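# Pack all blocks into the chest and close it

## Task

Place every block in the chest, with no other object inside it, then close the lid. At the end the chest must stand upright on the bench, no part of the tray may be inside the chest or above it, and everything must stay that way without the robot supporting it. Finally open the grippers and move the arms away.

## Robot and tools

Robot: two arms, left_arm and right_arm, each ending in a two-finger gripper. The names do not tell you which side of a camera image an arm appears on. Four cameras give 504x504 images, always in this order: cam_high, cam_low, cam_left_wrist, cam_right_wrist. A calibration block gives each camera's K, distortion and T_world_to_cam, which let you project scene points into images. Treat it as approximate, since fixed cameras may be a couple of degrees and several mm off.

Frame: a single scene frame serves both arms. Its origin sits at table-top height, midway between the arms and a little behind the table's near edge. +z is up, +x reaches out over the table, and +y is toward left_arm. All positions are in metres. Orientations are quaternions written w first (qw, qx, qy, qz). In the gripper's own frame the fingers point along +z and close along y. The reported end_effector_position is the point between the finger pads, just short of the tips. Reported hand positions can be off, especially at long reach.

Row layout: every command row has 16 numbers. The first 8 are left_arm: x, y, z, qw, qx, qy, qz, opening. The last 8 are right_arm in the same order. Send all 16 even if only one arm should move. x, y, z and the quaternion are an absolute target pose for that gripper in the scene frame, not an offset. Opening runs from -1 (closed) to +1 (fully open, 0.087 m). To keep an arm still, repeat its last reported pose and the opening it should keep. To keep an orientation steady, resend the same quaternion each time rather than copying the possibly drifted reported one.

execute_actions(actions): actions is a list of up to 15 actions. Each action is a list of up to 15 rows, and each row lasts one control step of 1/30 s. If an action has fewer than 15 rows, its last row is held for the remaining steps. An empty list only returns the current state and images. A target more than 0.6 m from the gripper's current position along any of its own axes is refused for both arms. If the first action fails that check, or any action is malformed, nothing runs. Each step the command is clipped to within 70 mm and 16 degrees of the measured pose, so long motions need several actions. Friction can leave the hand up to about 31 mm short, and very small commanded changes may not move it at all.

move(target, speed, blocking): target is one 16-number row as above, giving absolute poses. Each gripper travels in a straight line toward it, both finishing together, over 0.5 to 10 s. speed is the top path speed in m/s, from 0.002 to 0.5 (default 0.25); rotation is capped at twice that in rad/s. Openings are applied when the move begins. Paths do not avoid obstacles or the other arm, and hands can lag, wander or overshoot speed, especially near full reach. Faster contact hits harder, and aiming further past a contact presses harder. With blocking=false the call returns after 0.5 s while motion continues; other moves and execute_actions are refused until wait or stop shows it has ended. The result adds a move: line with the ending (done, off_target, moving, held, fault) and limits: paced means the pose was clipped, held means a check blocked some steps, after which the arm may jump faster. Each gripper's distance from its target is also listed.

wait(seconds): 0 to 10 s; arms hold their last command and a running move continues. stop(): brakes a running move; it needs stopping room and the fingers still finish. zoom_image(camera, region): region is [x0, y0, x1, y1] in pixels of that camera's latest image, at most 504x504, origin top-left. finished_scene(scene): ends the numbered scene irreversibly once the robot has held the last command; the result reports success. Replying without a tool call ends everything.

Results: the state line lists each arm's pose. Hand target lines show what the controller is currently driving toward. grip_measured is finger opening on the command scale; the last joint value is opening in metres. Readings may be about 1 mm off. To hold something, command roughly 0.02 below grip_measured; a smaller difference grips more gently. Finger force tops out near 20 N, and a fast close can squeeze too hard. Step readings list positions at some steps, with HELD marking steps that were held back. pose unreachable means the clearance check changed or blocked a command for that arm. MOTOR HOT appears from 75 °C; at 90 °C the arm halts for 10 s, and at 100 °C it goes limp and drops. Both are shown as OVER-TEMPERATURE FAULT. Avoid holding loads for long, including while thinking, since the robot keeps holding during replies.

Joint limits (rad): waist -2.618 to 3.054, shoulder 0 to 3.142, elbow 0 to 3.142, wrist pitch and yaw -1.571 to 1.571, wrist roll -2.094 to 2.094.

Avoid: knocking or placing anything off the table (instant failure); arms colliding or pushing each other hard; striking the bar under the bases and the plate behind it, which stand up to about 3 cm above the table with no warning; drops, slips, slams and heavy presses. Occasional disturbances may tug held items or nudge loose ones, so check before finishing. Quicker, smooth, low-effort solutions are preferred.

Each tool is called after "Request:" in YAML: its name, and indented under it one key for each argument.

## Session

Request:
execute_actions:
  actions: []

Scene clock: 0.00 s.
left_arm: end_effector_position=(+0.1514, +0.1105, +0.1079) grip_measured=+1.000 end_effector_quat_wxyz=(-0.021, +0.547, +0.837, -0.007) | right_arm: end_effector_position=(+0.0915, -0.5057, +0.2080) grip_measured=+0.999 end_effector_quat_wxyz=(+0.457, +0.278, +0.680, -0.502)
Joint positions: left_arm=[-0.988  1.626  1.358 -1.34   0.028  0.238  0.087] | right_arm=[-1.015  0.265  0.44  -0.281  0.262 -0.381  0.087]
Joint velocities: left_arm=[-0.027  0.007 -0.007  0.037  0.022  0.022  0.   ] | right_arm=[ 0.012 -0.002  0.007  0.022 -0.022 -0.066 -0.   ]
Motor temperatures (°C, as the motors report them): left_arm=[31 40 33 35 31 29] | right_arm=[31 34 34 39 30 29]
Hand target (left_arm): +0.151, +0.111, +0.108; -0.021, +0.547, +0.837, -0.007
Hand target (right_arm): +0.092, -0.506, +0.208; +0.457, +0.278, +0.680, -0.502
camera_calibration (this result's frames):
cam_left_wrist: T_world_to_cam=[[-0.911259, -0.409756, 0.0413178, 0.177444], [-0.216071, 0.561093, 0.799055, -0.0978453], [-0.350601, 0.719218, -0.599837, 0.176857], [0, 0, 0, 1]] pos_world=[0.202562, 0.000410648, 0.176937]
cam_right_wrist: T_world_to_cam=[[-0.838218, -0.328856, 0.435022, -0.185923], [-0.532333, 0.66658, -0.521816, 0.519413], [-0.118375, -0.668973, -0.7338, -0.0328966], [0, 0, 0, 1]] pos_world=[0.116762, -0.429379, 0.327779]

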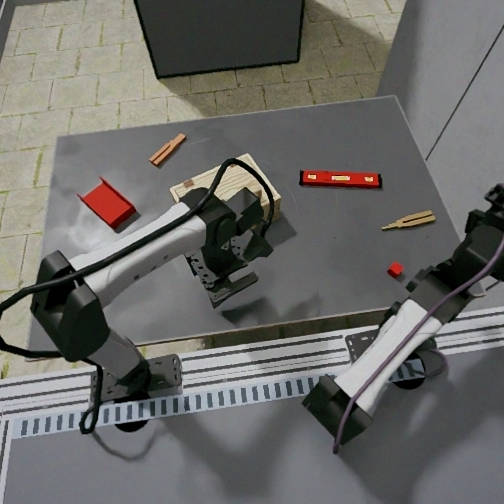

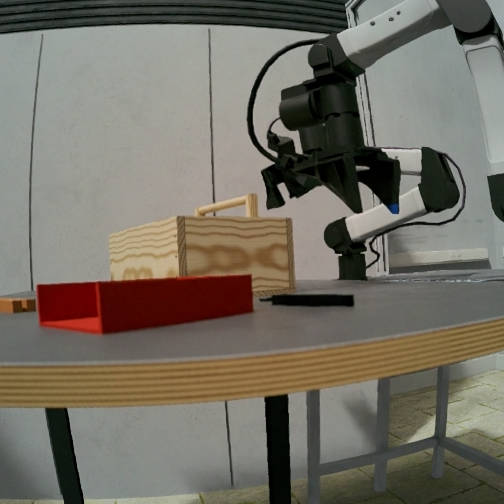

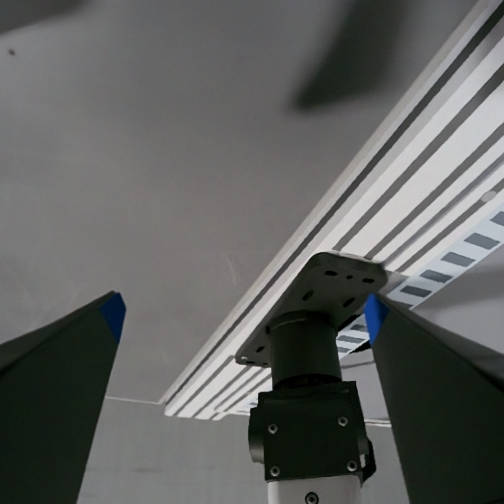

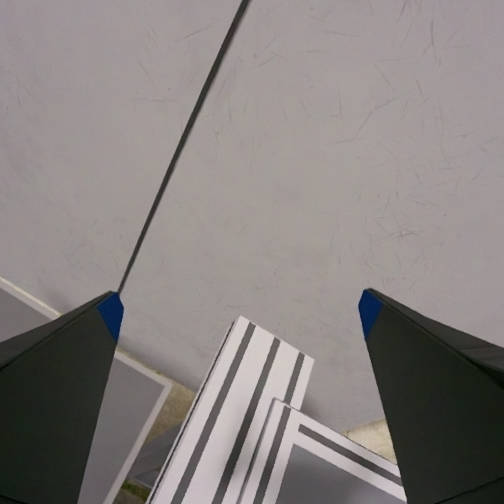

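Request:
move:
  target: [0.13,0.33,0.22,0.42,0,0.91,0,1,0.17,-0.34,0.1,0.46,0,0.89,0,0.2]

Request:
zoom_image:
  camera: "cam_high"
  region: [60,110,340,330]

Scene clock: 11.50 s.
left_arm: end_effector_position=(+0.1256, +0.3292, +0.2176) grip_measured=+1.000 end_effector_quat_wxyz=(+0.416, -0.007, +0.909, -0.000) | right_arm: end_effector_position=(+0.1701, -0.3435, +0.1065) grip_measured=+0.200 end_effector_quat_wxyz=(+0.466, -0.004, +0.885, -0.017)
Joint positions: left_arm=[ 1.034  0.668  1.151 -1.568  0.735  0.896  0.087] | right_arm=[-1.008  0.446  0.549 -0.936 -0.743 -0.64   0.052]
Joint velocities: left_arm=[ 0.012  0.002 -0.002 -0.022 -0.037  0.007  0.   ] | right_arm=[-0.007  0.007 -0.007 -0.037 -0.066  0.095  0.001]
Motor temperatures (°C, as the motors report them): left_arm=[31 40 34 35 31 29] | right_arm=[31 34 36 42 30 29]
Hand target (left_arm): +0.126, +0.330, +0.221; +0.417, -0.007, +0.909, -0.004
Hand target (right_arm): +0.170, -0.340, +0.100; +0.459, -0.004, +0.888, -0.001
Off the commanded pose (left_arm): 0.005 m, 1 deg.
Off the commanded pose (right_arm): 0.007 m, 2 deg.
joint sent to its limit (left arm) — the command would take joint 4 (wrist pitch) past its lower limit, so that joint was sent only as far as its limit.
move: done
camera_calibration (this result's frames):
cam_left_wrist: T_world_to_cam=[[0.0135741, -0.999735, 0.018573, 0.321997], [-0.999072, -0.0128011, 0.0411246, 0.138466], [-0.040876, -0.019114, -0.998981, 0.367337], [0, 0, 0, 1]] pos_world=[0.148982, 0.330706, 0.355288]
cam_right_wrist: T_world_to_cam=[[-0.0151332, -0.99881, 0.0463612, -0.351277], [-0.995062, 0.0104951, -0.0986997, 0.208452], [0.0980957, -0.0476259, -0.994037, 0.214827], [0, 0, 0, 1]] pos_world=[0.181034, -0.342816, 0.250406]

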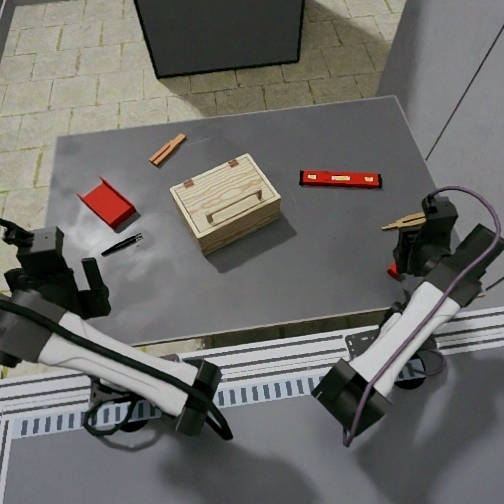

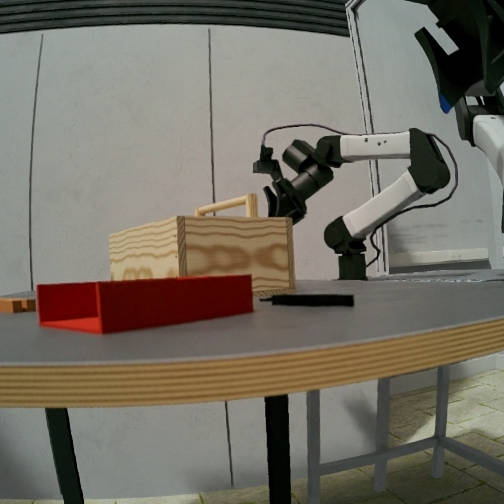

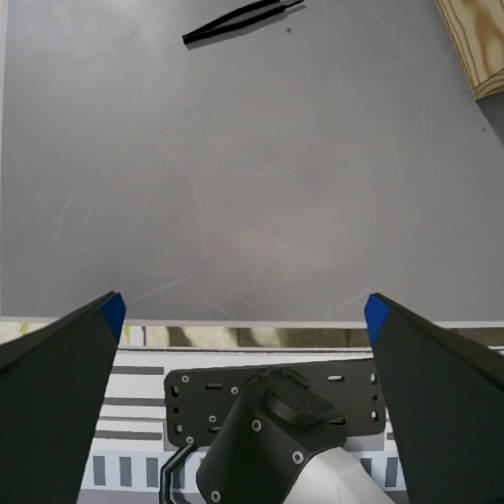

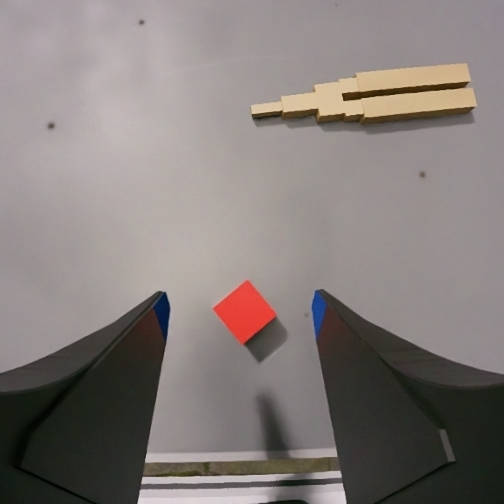

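Region (60, 110, 340, 330) of cam_high's 504x504 image, scaled by 1.800, with more detail than that image has; it fills the top 396 rows of this view, and the rest is white.

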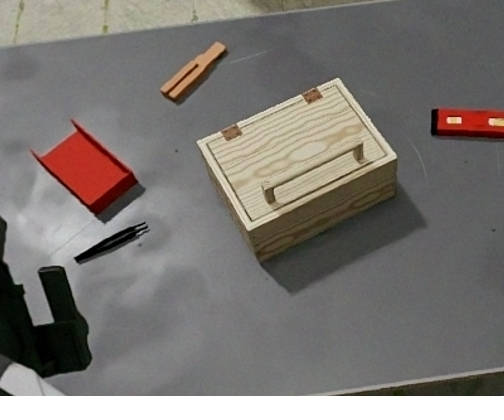

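Request:
move:
  target: [0.363,0.04,0.18,0.31,0.543,0.748,-0.225,0.3,0.17,-0.348,0.05,0.427,0.34,0.82,-0.177,0.2]

Scene clock: 29.10 s.
left_arm: end_effector_position=(+0.3693, +0.0474, +0.1765) grip_measured=+0.300 end_effector_quat_wxyz=(+0.312, +0.540, +0.752, -0.214) | right_arm: end_effector_position=(+0.1714, -0.3499, +0.0567) grip_measured=+0.200 end_effector_quat_wxyz=(+0.435, +0.341, +0.816, -0.167)
Joint positions: left_arm=[-0.519  1.791  1.686 -0.855  0.51   0.629  0.057] | right_arm=[ 0.154  0.439  0.365 -0.798  0.732  0.75   0.052]
Joint velocities: left_arm=[ 0.012 -0.002  0.007 -0.066  0.037  0.022  0.   ] | right_arm=[-0.022 -0.017 -0.002 -0.066 -0.022 -0.066 -0.   ]
Motor temperatures (°C, as the motors report them): left_arm=[31 40 36 36 31 29] | right_arm=[31 34 37 43 30 29]
Hand target (left_arm): +0.368, +0.043, +0.175; +0.308, +0.546, +0.748, -0.218
Hand target (right_arm): +0.170, -0.351, +0.052; +0.428, +0.339, +0.819, -0.176
Off the commanded pose (left_arm): 0.010 m, 1 deg.
Off the commanded pose (right_arm): 0.007 m, 2 deg.
move: done
camera_calibration (this result's frames):
cam_left_wrist: T_world_to_cam=[[-0.944897, -0.327342, -0.00413768, 0.36385], [-0.325387, 0.937713, 0.121732, 0.0718724], [-0.0359682, 0.116371, -0.992554, 0.32152], [0, 0, 0, 1]] pos_world=[0.378752, 0.0142923, 0.311882]
cam_right_wrist: T_world_to_cam=[[-0.707669, -0.706461, -0.0108259, -0.131108], [-0.702313, 0.705022, -0.0984903, 0.397735], [0.0772121, -0.0620954, -0.995079, 0.163437], [0, 0, 0, 1]] pos_world=[0.173934, -0.362886, 0.200387]

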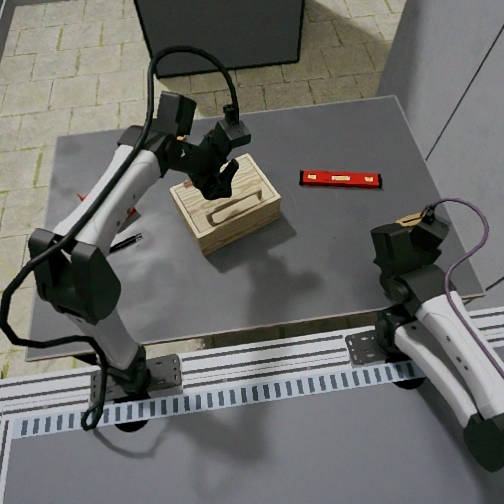

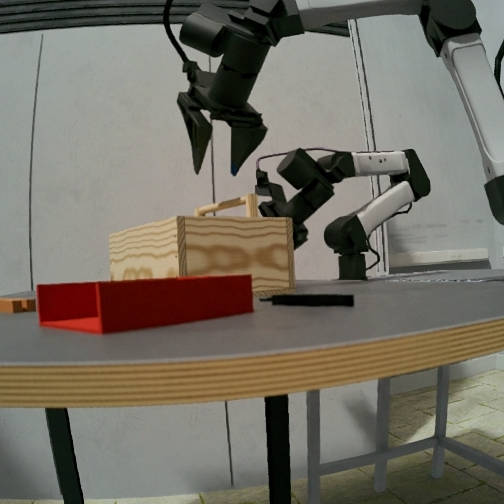

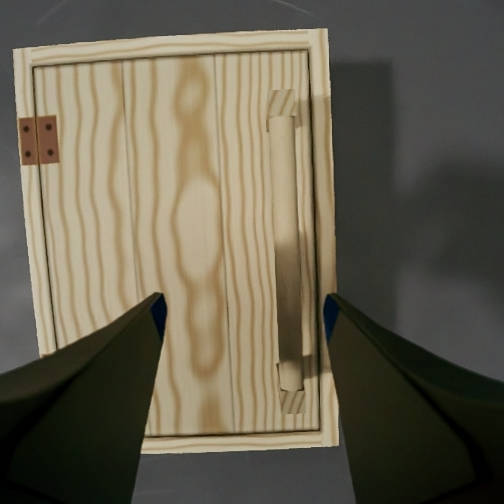

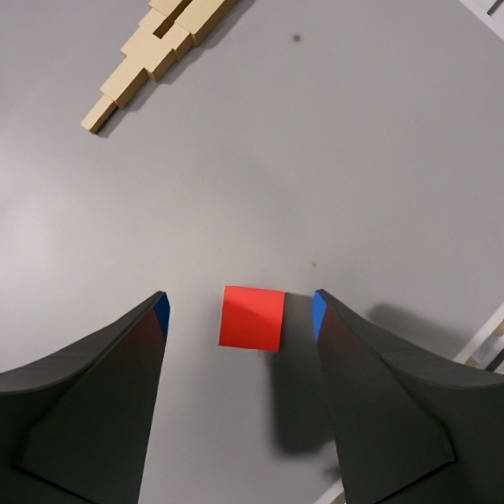

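Request:
move:
  target: [0.353,0.030,0.112,0.31,0.543,0.748,-0.225,0.3,0.167,-0.355,0.008,0.427,0.34,0.82,-0.177,0.2]
  speed: 0.07

Scene clock: 38.17 s.
left_arm: end_effector_position=(+0.3573, +0.0302, +0.1129) grip_measured=+0.300 end_effector_quat_wxyz=(+0.310, +0.543, +0.747, -0.225) | right_arm: end_effector_position=(+0.1678, -0.3541, +0.0125) grip_measured=+0.200 end_effector_quat_wxyz=(+0.424, +0.338, +0.821, -0.180)
Joint positions: left_arm=[-0.564  1.781  1.415 -0.579  0.51   0.591  0.057] | right_arm=[ 0.144  0.439  0.2   -0.659  0.735  0.74   0.052]
Joint velocities: left_arm=[-0.032 -0.007 -0.002  0.007 -0.022  0.022 -0.   ] | right_arm=[-0.007 -0.022 -0.002 -0.007  0.066  0.037 -0.   ]
Motor temperatures (°C, as the motors report them): left_arm=[31 41 37 36 31 29] | right_arm=[31 33 38 43 31 29]
Hand target (left_arm): +0.353, +0.030, +0.112; +0.310, +0.543, +0.748, -0.225
Hand target (right_arm): +0.168, -0.355, +0.008; +0.427, +0.340, +0.819, -0.177
Off the commanded pose (left_arm): 0.004 m, 0 deg.
Off the commanded pose (right_arm): 0.005 m, 0 deg.
move: done
camera_calibration (this result's frames):
cam_left_wrist: T_world_to_cam=[[-0.950551, -0.310342, 0.0118487, 0.346257], [-0.307173, 0.945102, 0.111474, 0.0863026], [-0.0457931, 0.102322, -0.993697, 0.264034], [0, 0, 0, 1]] pos_world=[0.367736, -0.00112331, 0.248647]
cam_right_wrist: T_world_to_cam=[[-0.712281, -0.701586, 0.0208048, -0.135074], [-0.700382, 0.708491, -0.086635, 0.394567], [0.0460419, -0.0762798, -0.996023, 0.119693], [0, 0, 0, 1]] pos_world=[0.174627, -0.365183, 0.15621]

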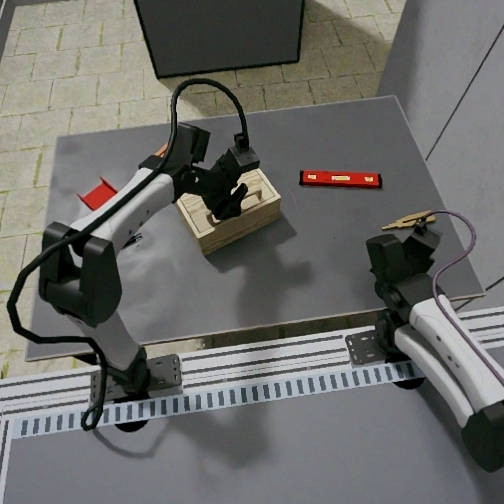

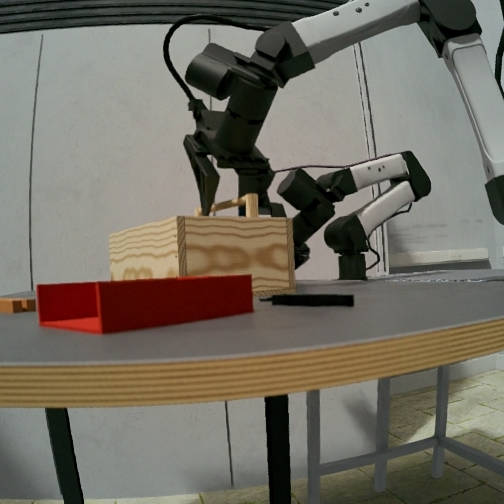

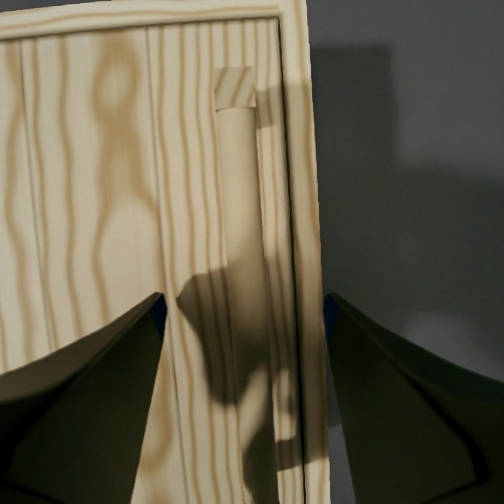

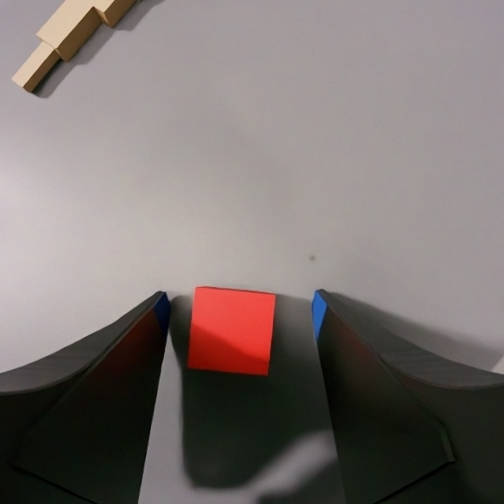

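Request:
move:
  target: [0.355,0.030,0.112,0.31,0.543,0.748,-0.225,-0.8,0.167,-0.355,0.008,0.427,0.34,0.82,-0.177,-0.52]
  speed: 0.07

Request:
move:
  target: [0.381,0.038,0.17,0.31,0.543,0.748,-0.225,-0.8,0.17,-0.33,0.08,0.427,0.2,0.86,-0.1,-0.52]
  speed: 0.06

Request:
move:
  target: [0.428,0.053,0.206,0.31,0.543,0.748,-0.225,-0.8,0.2,-0.27,0.14,0.5,-0.1,0.85,0.06,-0.52]
  speed: 0.06

Scene clock: 49.83 s.
left_arm: end_effector_position=(+0.3574, +0.0303, +0.1130) grip_measured=-0.778 end_effector_quat_wxyz=(+0.310, +0.541, +0.748, -0.226) | right_arm: end_effector_position=(+0.1680, -0.3541, +0.0125) grip_measured=-0.441 end_effector_quat_wxyz=(+0.425, +0.339, +0.820, -0.179)
Joint positions: left_arm=[-0.564  1.781  1.415 -0.578  0.509  0.587  0.01 ] | right_arm=[ 0.144  0.439  0.199 -0.657  0.734  0.74   0.024]
Joint velocities: left_arm=[-0.007  0.002  0.017 -0.007 -0.007  0.007  0.   ] | right_arm=[-0.012  0.002 -0.002 -0.007 -0.007 -0.037  0.001]
Motor temperatures (°C, as the motors report them): left_arm=[31 43 37 37 31 29] | right_arm=[31 33 38 43 30 29]
Hand target (left_arm): +0.355, +0.030, +0.112; +0.310, +0.543, +0.748, -0.225
Hand target (right_arm): +0.167, -0.355, +0.008; +0.426, +0.340, +0.819, -0.177
Off the commanded pose (left_arm): 0.003 m, 0 deg.
Off the commanded pose (right_arm): 0.005 m, 0 deg.
move: done
camera_calibration (this result's frames):
cam_left_wrist: T_world_to_cam=[[-0.949431, -0.313681, 0.0135782, 0.345964], [-0.310323, 0.944088, 0.111348, 0.087425], [-0.0477466, 0.101503, -0.993689, 0.2648], [0, 0, 0, 1]] pos_world=[0.368242, -0.000892433, 0.248696]
cam_right_wrist: T_world_to_cam=[[-0.712387, -0.70151, 0.0196811, -0.13484], [-0.700204, 0.70862, -0.0870117, 0.3947], [0.0470932, -0.0757668, -0.996013, 0.119692], [0, 0, 0, 1]] pos_world=[0.174676, -0.365216, 0.156212]

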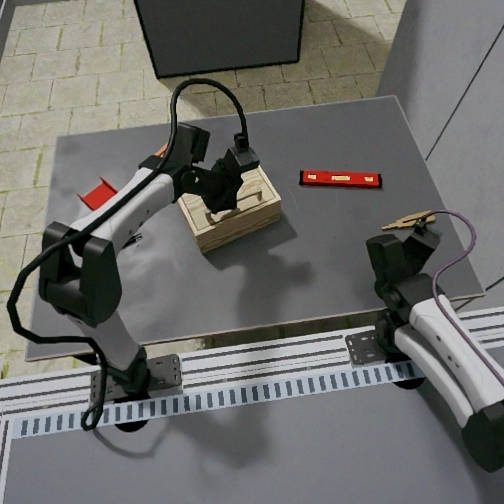

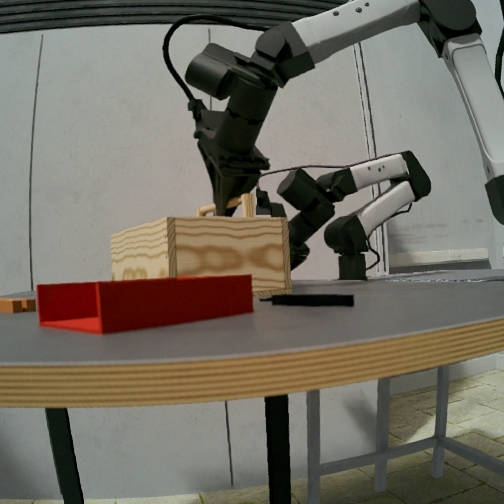

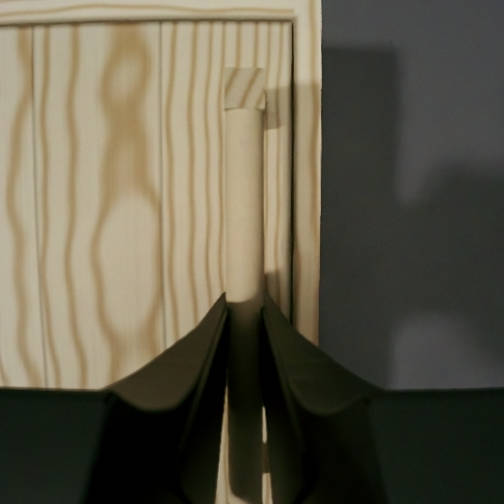

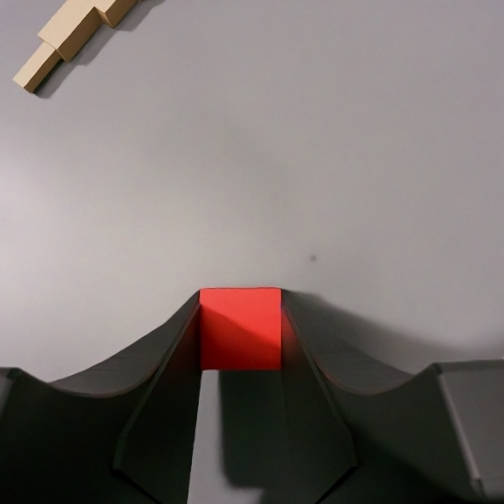

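Scene clock: 53.07 s.
left_arm: end_effector_position=(+0.3765, +0.0400, +0.1630) grip_measured=-0.795 end_effector_quat_wxyz=(+0.301, +0.540, +0.754, -0.221) | right_arm: end_effector_position=(+0.1693, -0.3293, +0.0700) grip_measured=-0.441 end_effector_quat_wxyz=(+0.421, +0.202, +0.878, -0.104)
Joint positions: left_arm=[-0.524  1.847  1.711 -0.846  0.519  0.624  0.009] | right_arm=[ 0.007  0.323  0.422 -0.83   0.389  0.364  0.024]
Joint velocities: left_arm=[-0.012  0.002  0.017  0.037 -0.051 -0.037 -0.001] | right_arm=[ 0.007 -0.002 -0.007 -0.037 -0.037 -0.007  0.   ]
Motor temperatures (°C, as the motors report them): left_arm=[31 43 38 37 31 29] | right_arm=[31 33 39 43 30 29]
Hand target (left_arm): +0.381, +0.038, +0.170; +0.310, +0.542, +0.748, -0.225
Hand target (right_arm): +0.169, -0.330, +0.079; +0.433, +0.203, +0.872, -0.102
Off the commanded pose (left_arm): 0.009 m, 1 deg.
Off the commanded pose (right_arm): 0.010 m, 2 deg.
move: done
camera_calibration (this result's frames):
cam_left_wrist: T_world_to_cam=[[-0.946647, -0.321644, 0.0201241, 0.364632], [-0.316321, 0.939297, 0.1329, 0.0775638], [-0.0616491, 0.119444, -0.990925, 0.318462], [0, 0, 0, 1]] pos_world=[0.389346, 0.00638794, 0.297926]
cam_right_wrist: T_world_to_cam=[[-0.447584, -0.893853, 0.0263861, -0.226297], [-0.894167, 0.446967, -0.0261927, 0.32548], [0.0116187, -0.035317, -0.999309, 0.198316], [0, 0, 0, 1]] pos_world=[0.187442, -0.340751, 0.212676]

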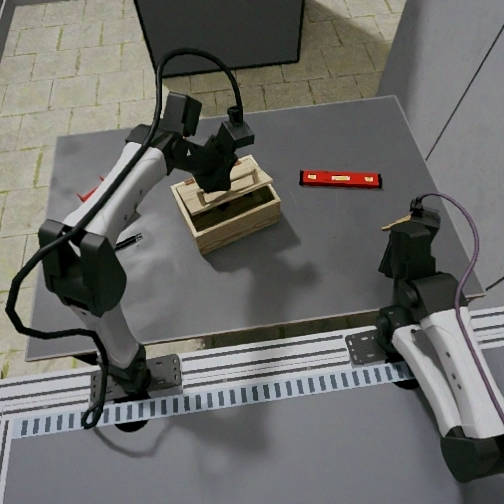

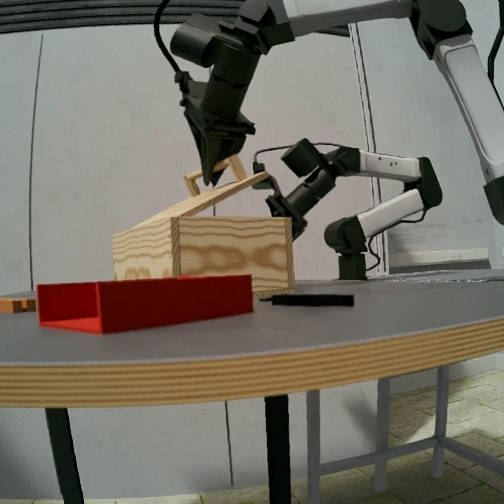

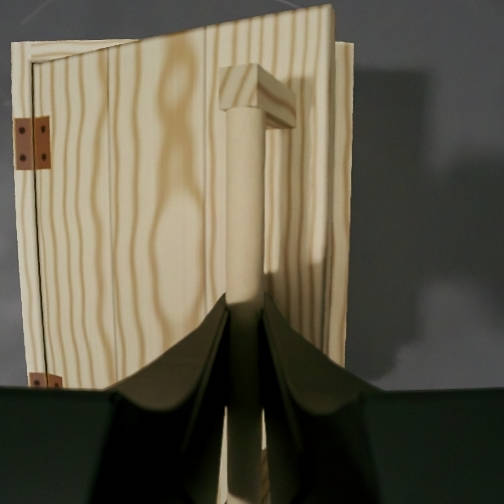

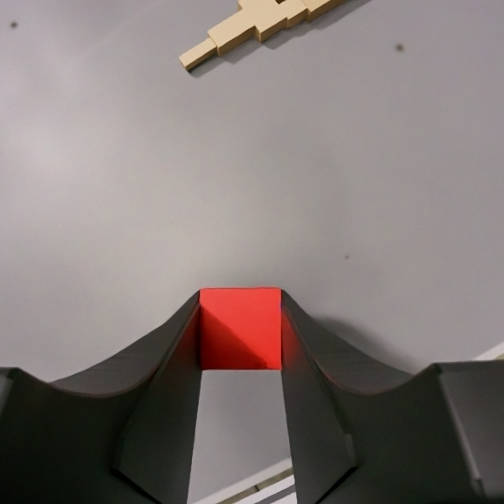

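Scene clock: 59.40 s.
left_arm: end_effector_position=(+0.4175, +0.0557, +0.1979) grip_measured=-0.767 end_effector_quat_wxyz=(+0.289, +0.538, +0.759, -0.227) | right_arm: end_effector_position=(+0.1932, -0.2673, +0.1286) grip_measured=-0.441 end_effector_quat_wxyz=(+0.491, -0.094, +0.863, +0.065)
Joint positions: left_arm=[-0.444  2.067  2.177 -1.158  0.568  0.701  0.01 ] | right_arm=[-0.355  0.346  0.556 -0.782 -0.476 -0.234  0.024]
Joint velocities: left_arm=[ 0.007 -0.002 -0.002 -0.022 -0.022  0.007 -0.   ] | right_arm=[ 0.002  0.007  0.007  0.037 -0.007 -0.037 -0.   ]
Motor temperatures (°C, as the motors report them): left_arm=[31 44 38 37 31 29] | right_arm=[31 33 40 44 30 29]
Hand target (left_arm): +0.428, +0.054, +0.205; +0.310, +0.542, +0.748, -0.225
Hand target (right_arm): +0.199, -0.269, +0.139; +0.504, -0.100, +0.856, +0.060
Off the commanded pose (left_arm): 0.014 m, 3 deg.
Off the commanded pose (right_arm): 0.014 m, 2 deg.
move: off_target (left_arm, right_arm)
camera_calibration (this result's frames):
cam_left_wrist: T_world_to_cam=[[-0.946283, -0.320247, 0.044606, 0.402728], [-0.310999, 0.939214, 0.145452, 0.0664287], [-0.0884753, 0.123767, -0.988359, 0.36417], [0, 0, 0, 1]] pos_world=[0.433974, 0.0215097, 0.332305]
cam_right_wrist: T_world_to_cam=[[0.218635, -0.975783, -0.00678631, -0.308095], [-0.962666, -0.214548, -0.165056, 0.174955], [0.159603, 0.04262, -0.986261, 0.249378], [0, 0, 0, 1]] pos_world=[0.195982, -0.273726, 0.272738]

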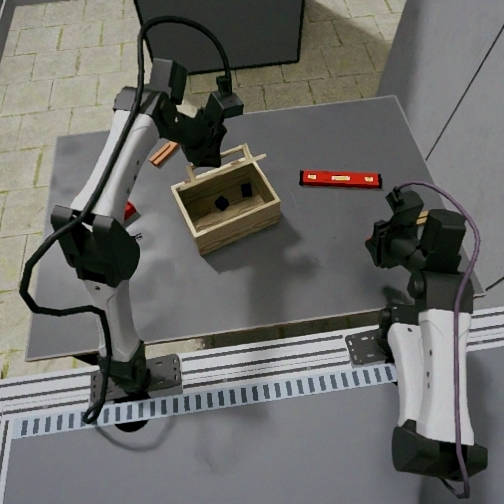

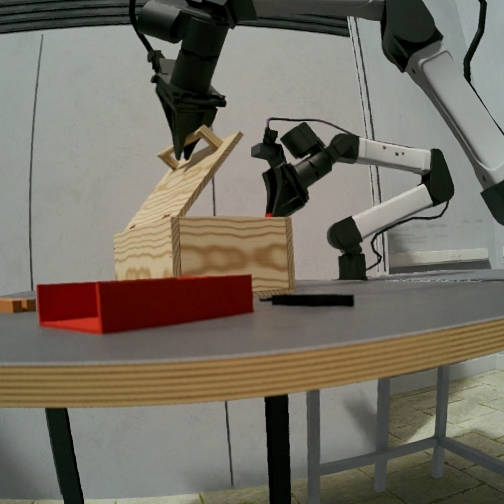

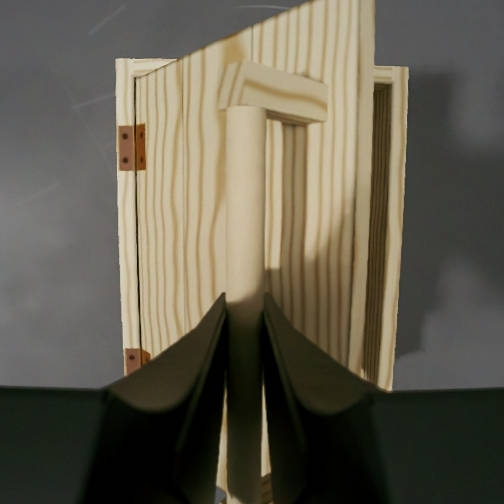

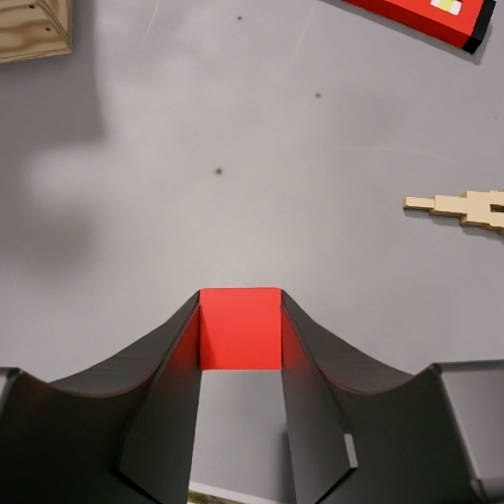

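Request:
move:
  target: [0.478,0.07,0.222,0.31,0.543,0.748,-0.225,-0.81,0.26,-0.13,0.155,0.503,-0.295,0.79,0.188,-0.52]
  speed: 0.07

Scene clock: 68.57 s.
left_arm: end_effector_position=(+0.4606, +0.0725, +0.2080) grip_measured=-0.767 end_effector_quat_wxyz=(+0.293, +0.529, +0.763, -0.230) | right_arm: end_effector_position=(+0.2542, -0.1378, +0.1456) grip_measured=-0.441 end_effector_quat_wxyz=(+0.492, -0.287, +0.801, +0.184)
Joint positions: left_arm=[-0.372  2.424  2.845 -1.496  0.604  0.749  0.01 ] | right_arm=[ 0.304  0.776  0.61  -0.281 -0.312 -0.121  0.024]
Joint velocities: left_arm=[-0.007 -0.012  0.002 -0.022 -0.022 -0.007 -0.   ] | right_arm=[-0.007 -0.012 -0.002 -0.007  0.007 -0.066 -0.001]
Motor temperatures (°C, as the motors report them): left_arm=[31 45 39 38 31 29] | right_arm=[31 33 41 46 30 29]
Hand target (left_arm): +0.476, +0.072, +0.221; +0.332, +0.535, +0.745, -0.220
Hand target (right_arm): +0.260, -0.132, +0.157; +0.505, -0.294, +0.789, +0.188
Off the commanded pose (left_arm): 0.023 m, 3 deg.
Off the commanded pose (right_arm): 0.014 m, 2 deg.
elbow stopped short (left arm): the move would have taken joint 3 (elbow) straighter than the controller allows; a more bent joint 3 avoids this.
move: off_target (left_arm, right_arm)
camera_calibration (this result's frames):
cam_left_wrist: T_world_to_cam=[[-0.939976, -0.337303, 0.0516951, 0.445256], [-0.328018, 0.934885, 0.135626, 0.0728129], [-0.094076, 0.110528, -0.989411, 0.379609], [0, 0, 0, 1]] pos_world=[0.478126, 0.0401571, 0.342697]
cam_right_wrist: T_world_to_cam=[[0.635127, -0.772406, -0.00122153, -0.273546], [-0.751428, -0.61751, -0.232461, 0.164794], [0.1788, 0.14856, -0.972605, 0.258612], [0, 0, 0, 1]] pos_world=[0.251327, -0.147947, 0.289502]

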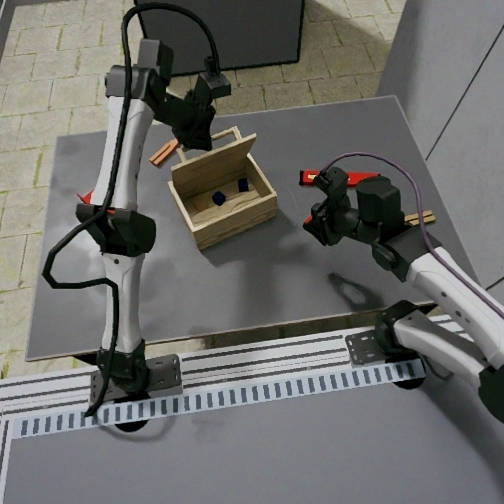

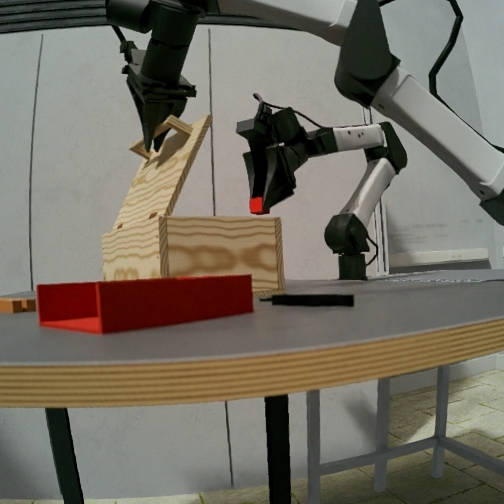

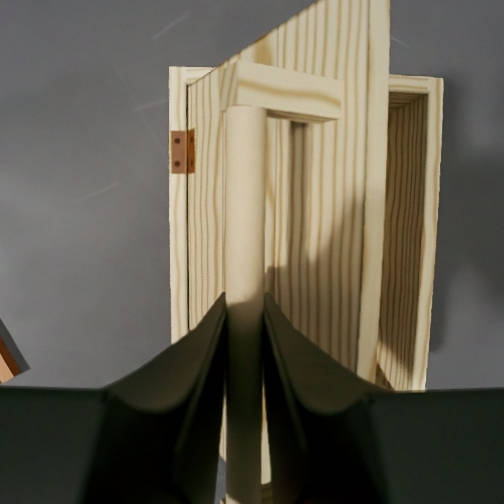

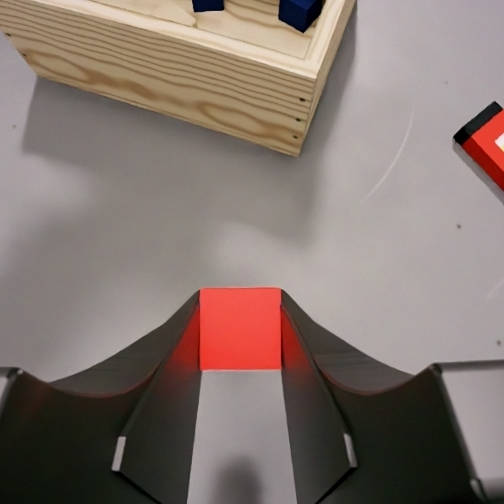

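Request:
move:
  target: [0.4606,0.0725,0.208,0.293,0.529,0.763,-0.23,-0.81,0.41,-0.012,0.14,0.503,-0.295,0.79,0.188,-0.52]
  speed: 0.12

Request:
move:
  target: [0.4606,0.0725,0.208,0.293,0.529,0.763,-0.23,-0.81,0.405,-0.014,0.08,0.503,-0.295,0.79,0.188,-0.52]
  speed: 0.04

Scene clock: 77.53 s.
left_arm: end_effector_position=(+0.4588, +0.0730, +0.2073) grip_measured=-0.767 end_effector_quat_wxyz=(+0.289, +0.528, +0.764, -0.231) | right_arm: end_effector_position=(+0.4033, -0.0188, +0.1336) grip_measured=-0.441 end_effector_quat_wxyz=(+0.488, -0.298, +0.799, +0.185)
Joint positions: left_arm=[-0.372  2.424  2.845 -1.504  0.604  0.749  0.01 ] | right_arm=[ 0.473  1.598  1.099  0.06  -0.173 -0.065  0.024]
Joint velocities: left_arm=[-0.002  0.007 -0.012 -0.022  0.007  0.081 -0.   ] | right_arm=[ 0.002  0.007  0.002 -0.022  0.066  0.037  0.001]
Motor temperatures (°C, as the motors report them): left_arm=[31 48 40 38 31 29] | right_arm=[31 33 43 47 30 29]
Hand target (left_arm): +0.461, +0.072, +0.208; +0.293, +0.529, +0.763, -0.230
Hand target (right_arm): +0.410, -0.013, +0.144; +0.504, -0.295, +0.790, +0.188
Off the commanded pose (left_arm): 0.002 m, 0 deg.
Off the commanded pose (right_arm): 0.011 m, 2 deg.
move: off_target (right_arm)
camera_calibration (this result's frames):
cam_left_wrist: T_world_to_cam=[[-0.939428, -0.337695, 0.0586283, 0.442142], [-0.327133, 0.934458, 0.140615, 0.0703994], [-0.102271, 0.112919, -0.988327, 0.382041], [0, 0, 0, 1]] pos_world=[0.477462, 0.0403845, 0.34176]
cam_right_wrist: T_world_to_cam=[[0.650571, -0.759413, 0.00709283, -0.283424], [-0.738735, -0.634968, -0.22602, 0.341255], [0.176146, 0.141803, -0.974097, 0.203788], [0, 0, 0, 1]] pos_world=[0.400588, -0.0274467, 0.27765]

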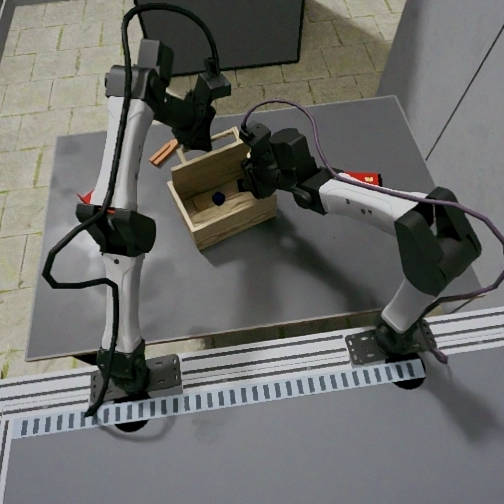

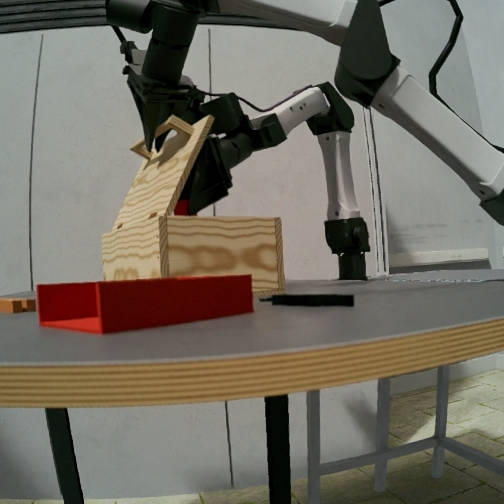

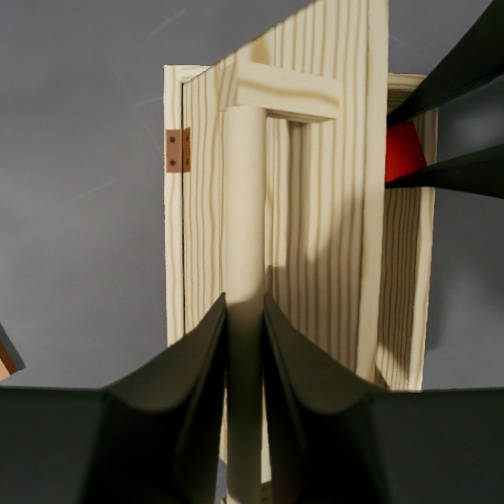

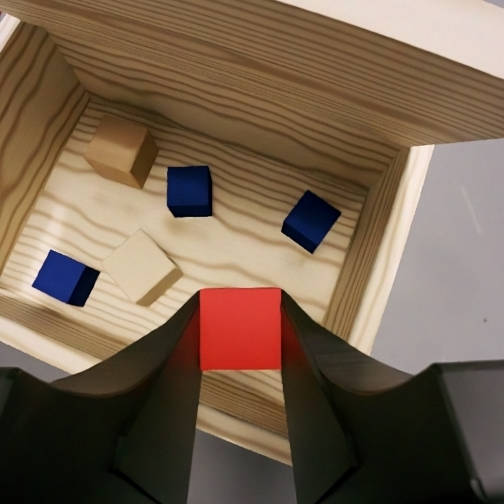

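Scene clock: 79.17 s.
left_arm: end_effector_position=(+0.4586, +0.0731, +0.2072) grip_measured=-0.767 end_effector_quat_wxyz=(+0.289, +0.528, +0.764, -0.231) | right_arm: end_effector_position=(+0.4105, -0.0133, +0.0971) grip_measured=-0.441 end_effector_quat_wxyz=(+0.517, -0.294, +0.781, +0.190)
Joint positions: left_arm=[-0.372  2.424  2.845 -1.506  0.604  0.749  0.01 ] | right_arm=[ 0.478  1.673  0.965  0.338 -0.167 -0.061  0.024]
Joint velocities: left_arm=[-0.007  0.002 -0.017 -0.037  0.051 -0.081  0.   ] | right_arm=[ 0.002  0.022 -0.012  0.051 -0.022 -0.037  0.001]
Motor temperatures (°C, as the motors report them): left_arm=[31 48 40 38 31 29] | right_arm=[31 33 43 47 30 29]
Hand target (left_arm): +0.461, +0.073, +0.208; +0.293, +0.529, +0.763, -0.230
Hand target (right_arm): +0.405, -0.014, +0.080; +0.503, -0.295, +0.790, +0.188
Off the commanded pose (left_arm): 0.002 m, 1 deg.
Off the commanded pose (right_arm): 0.018 m, 2 deg.
move: off_target (right_arm)
camera_calibration (this result's frames):
cam_left_wrist: T_world_to_cam=[[-0.939363, -0.337715, 0.0595375, 0.44173], [-0.326979, 0.934409, 0.141294, 0.0700549], [-0.103349, 0.113259, -0.988176, 0.382352], [0, 0, 0, 1]] pos_world=[0.477368, 0.0404143, 0.341633]
cam_right_wrist: T_world_to_cam=[[0.648843, -0.760729, 0.0171809, -0.283977], [-0.724689, -0.624673, -0.290877, 0.342541], [0.232011, 0.176282, -0.956606, 0.141946], [0, 0, 0, 1]] pos_world=[0.399559, -0.0270761, 0.240302]

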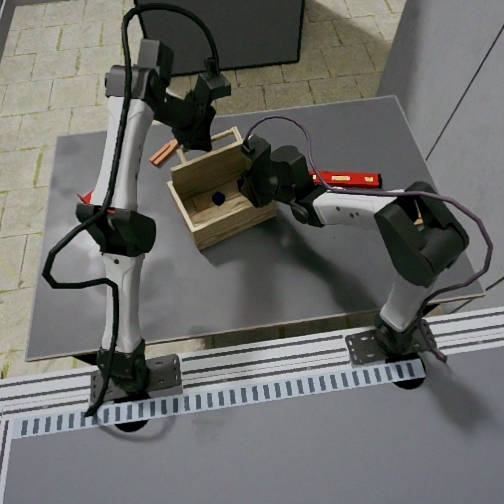

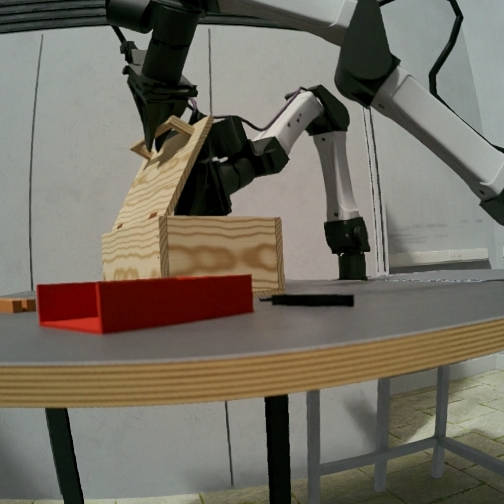

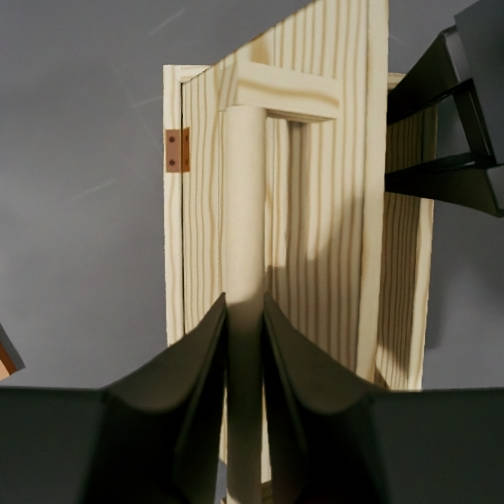

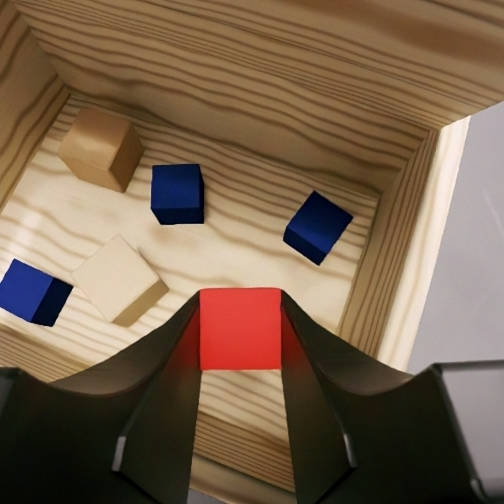

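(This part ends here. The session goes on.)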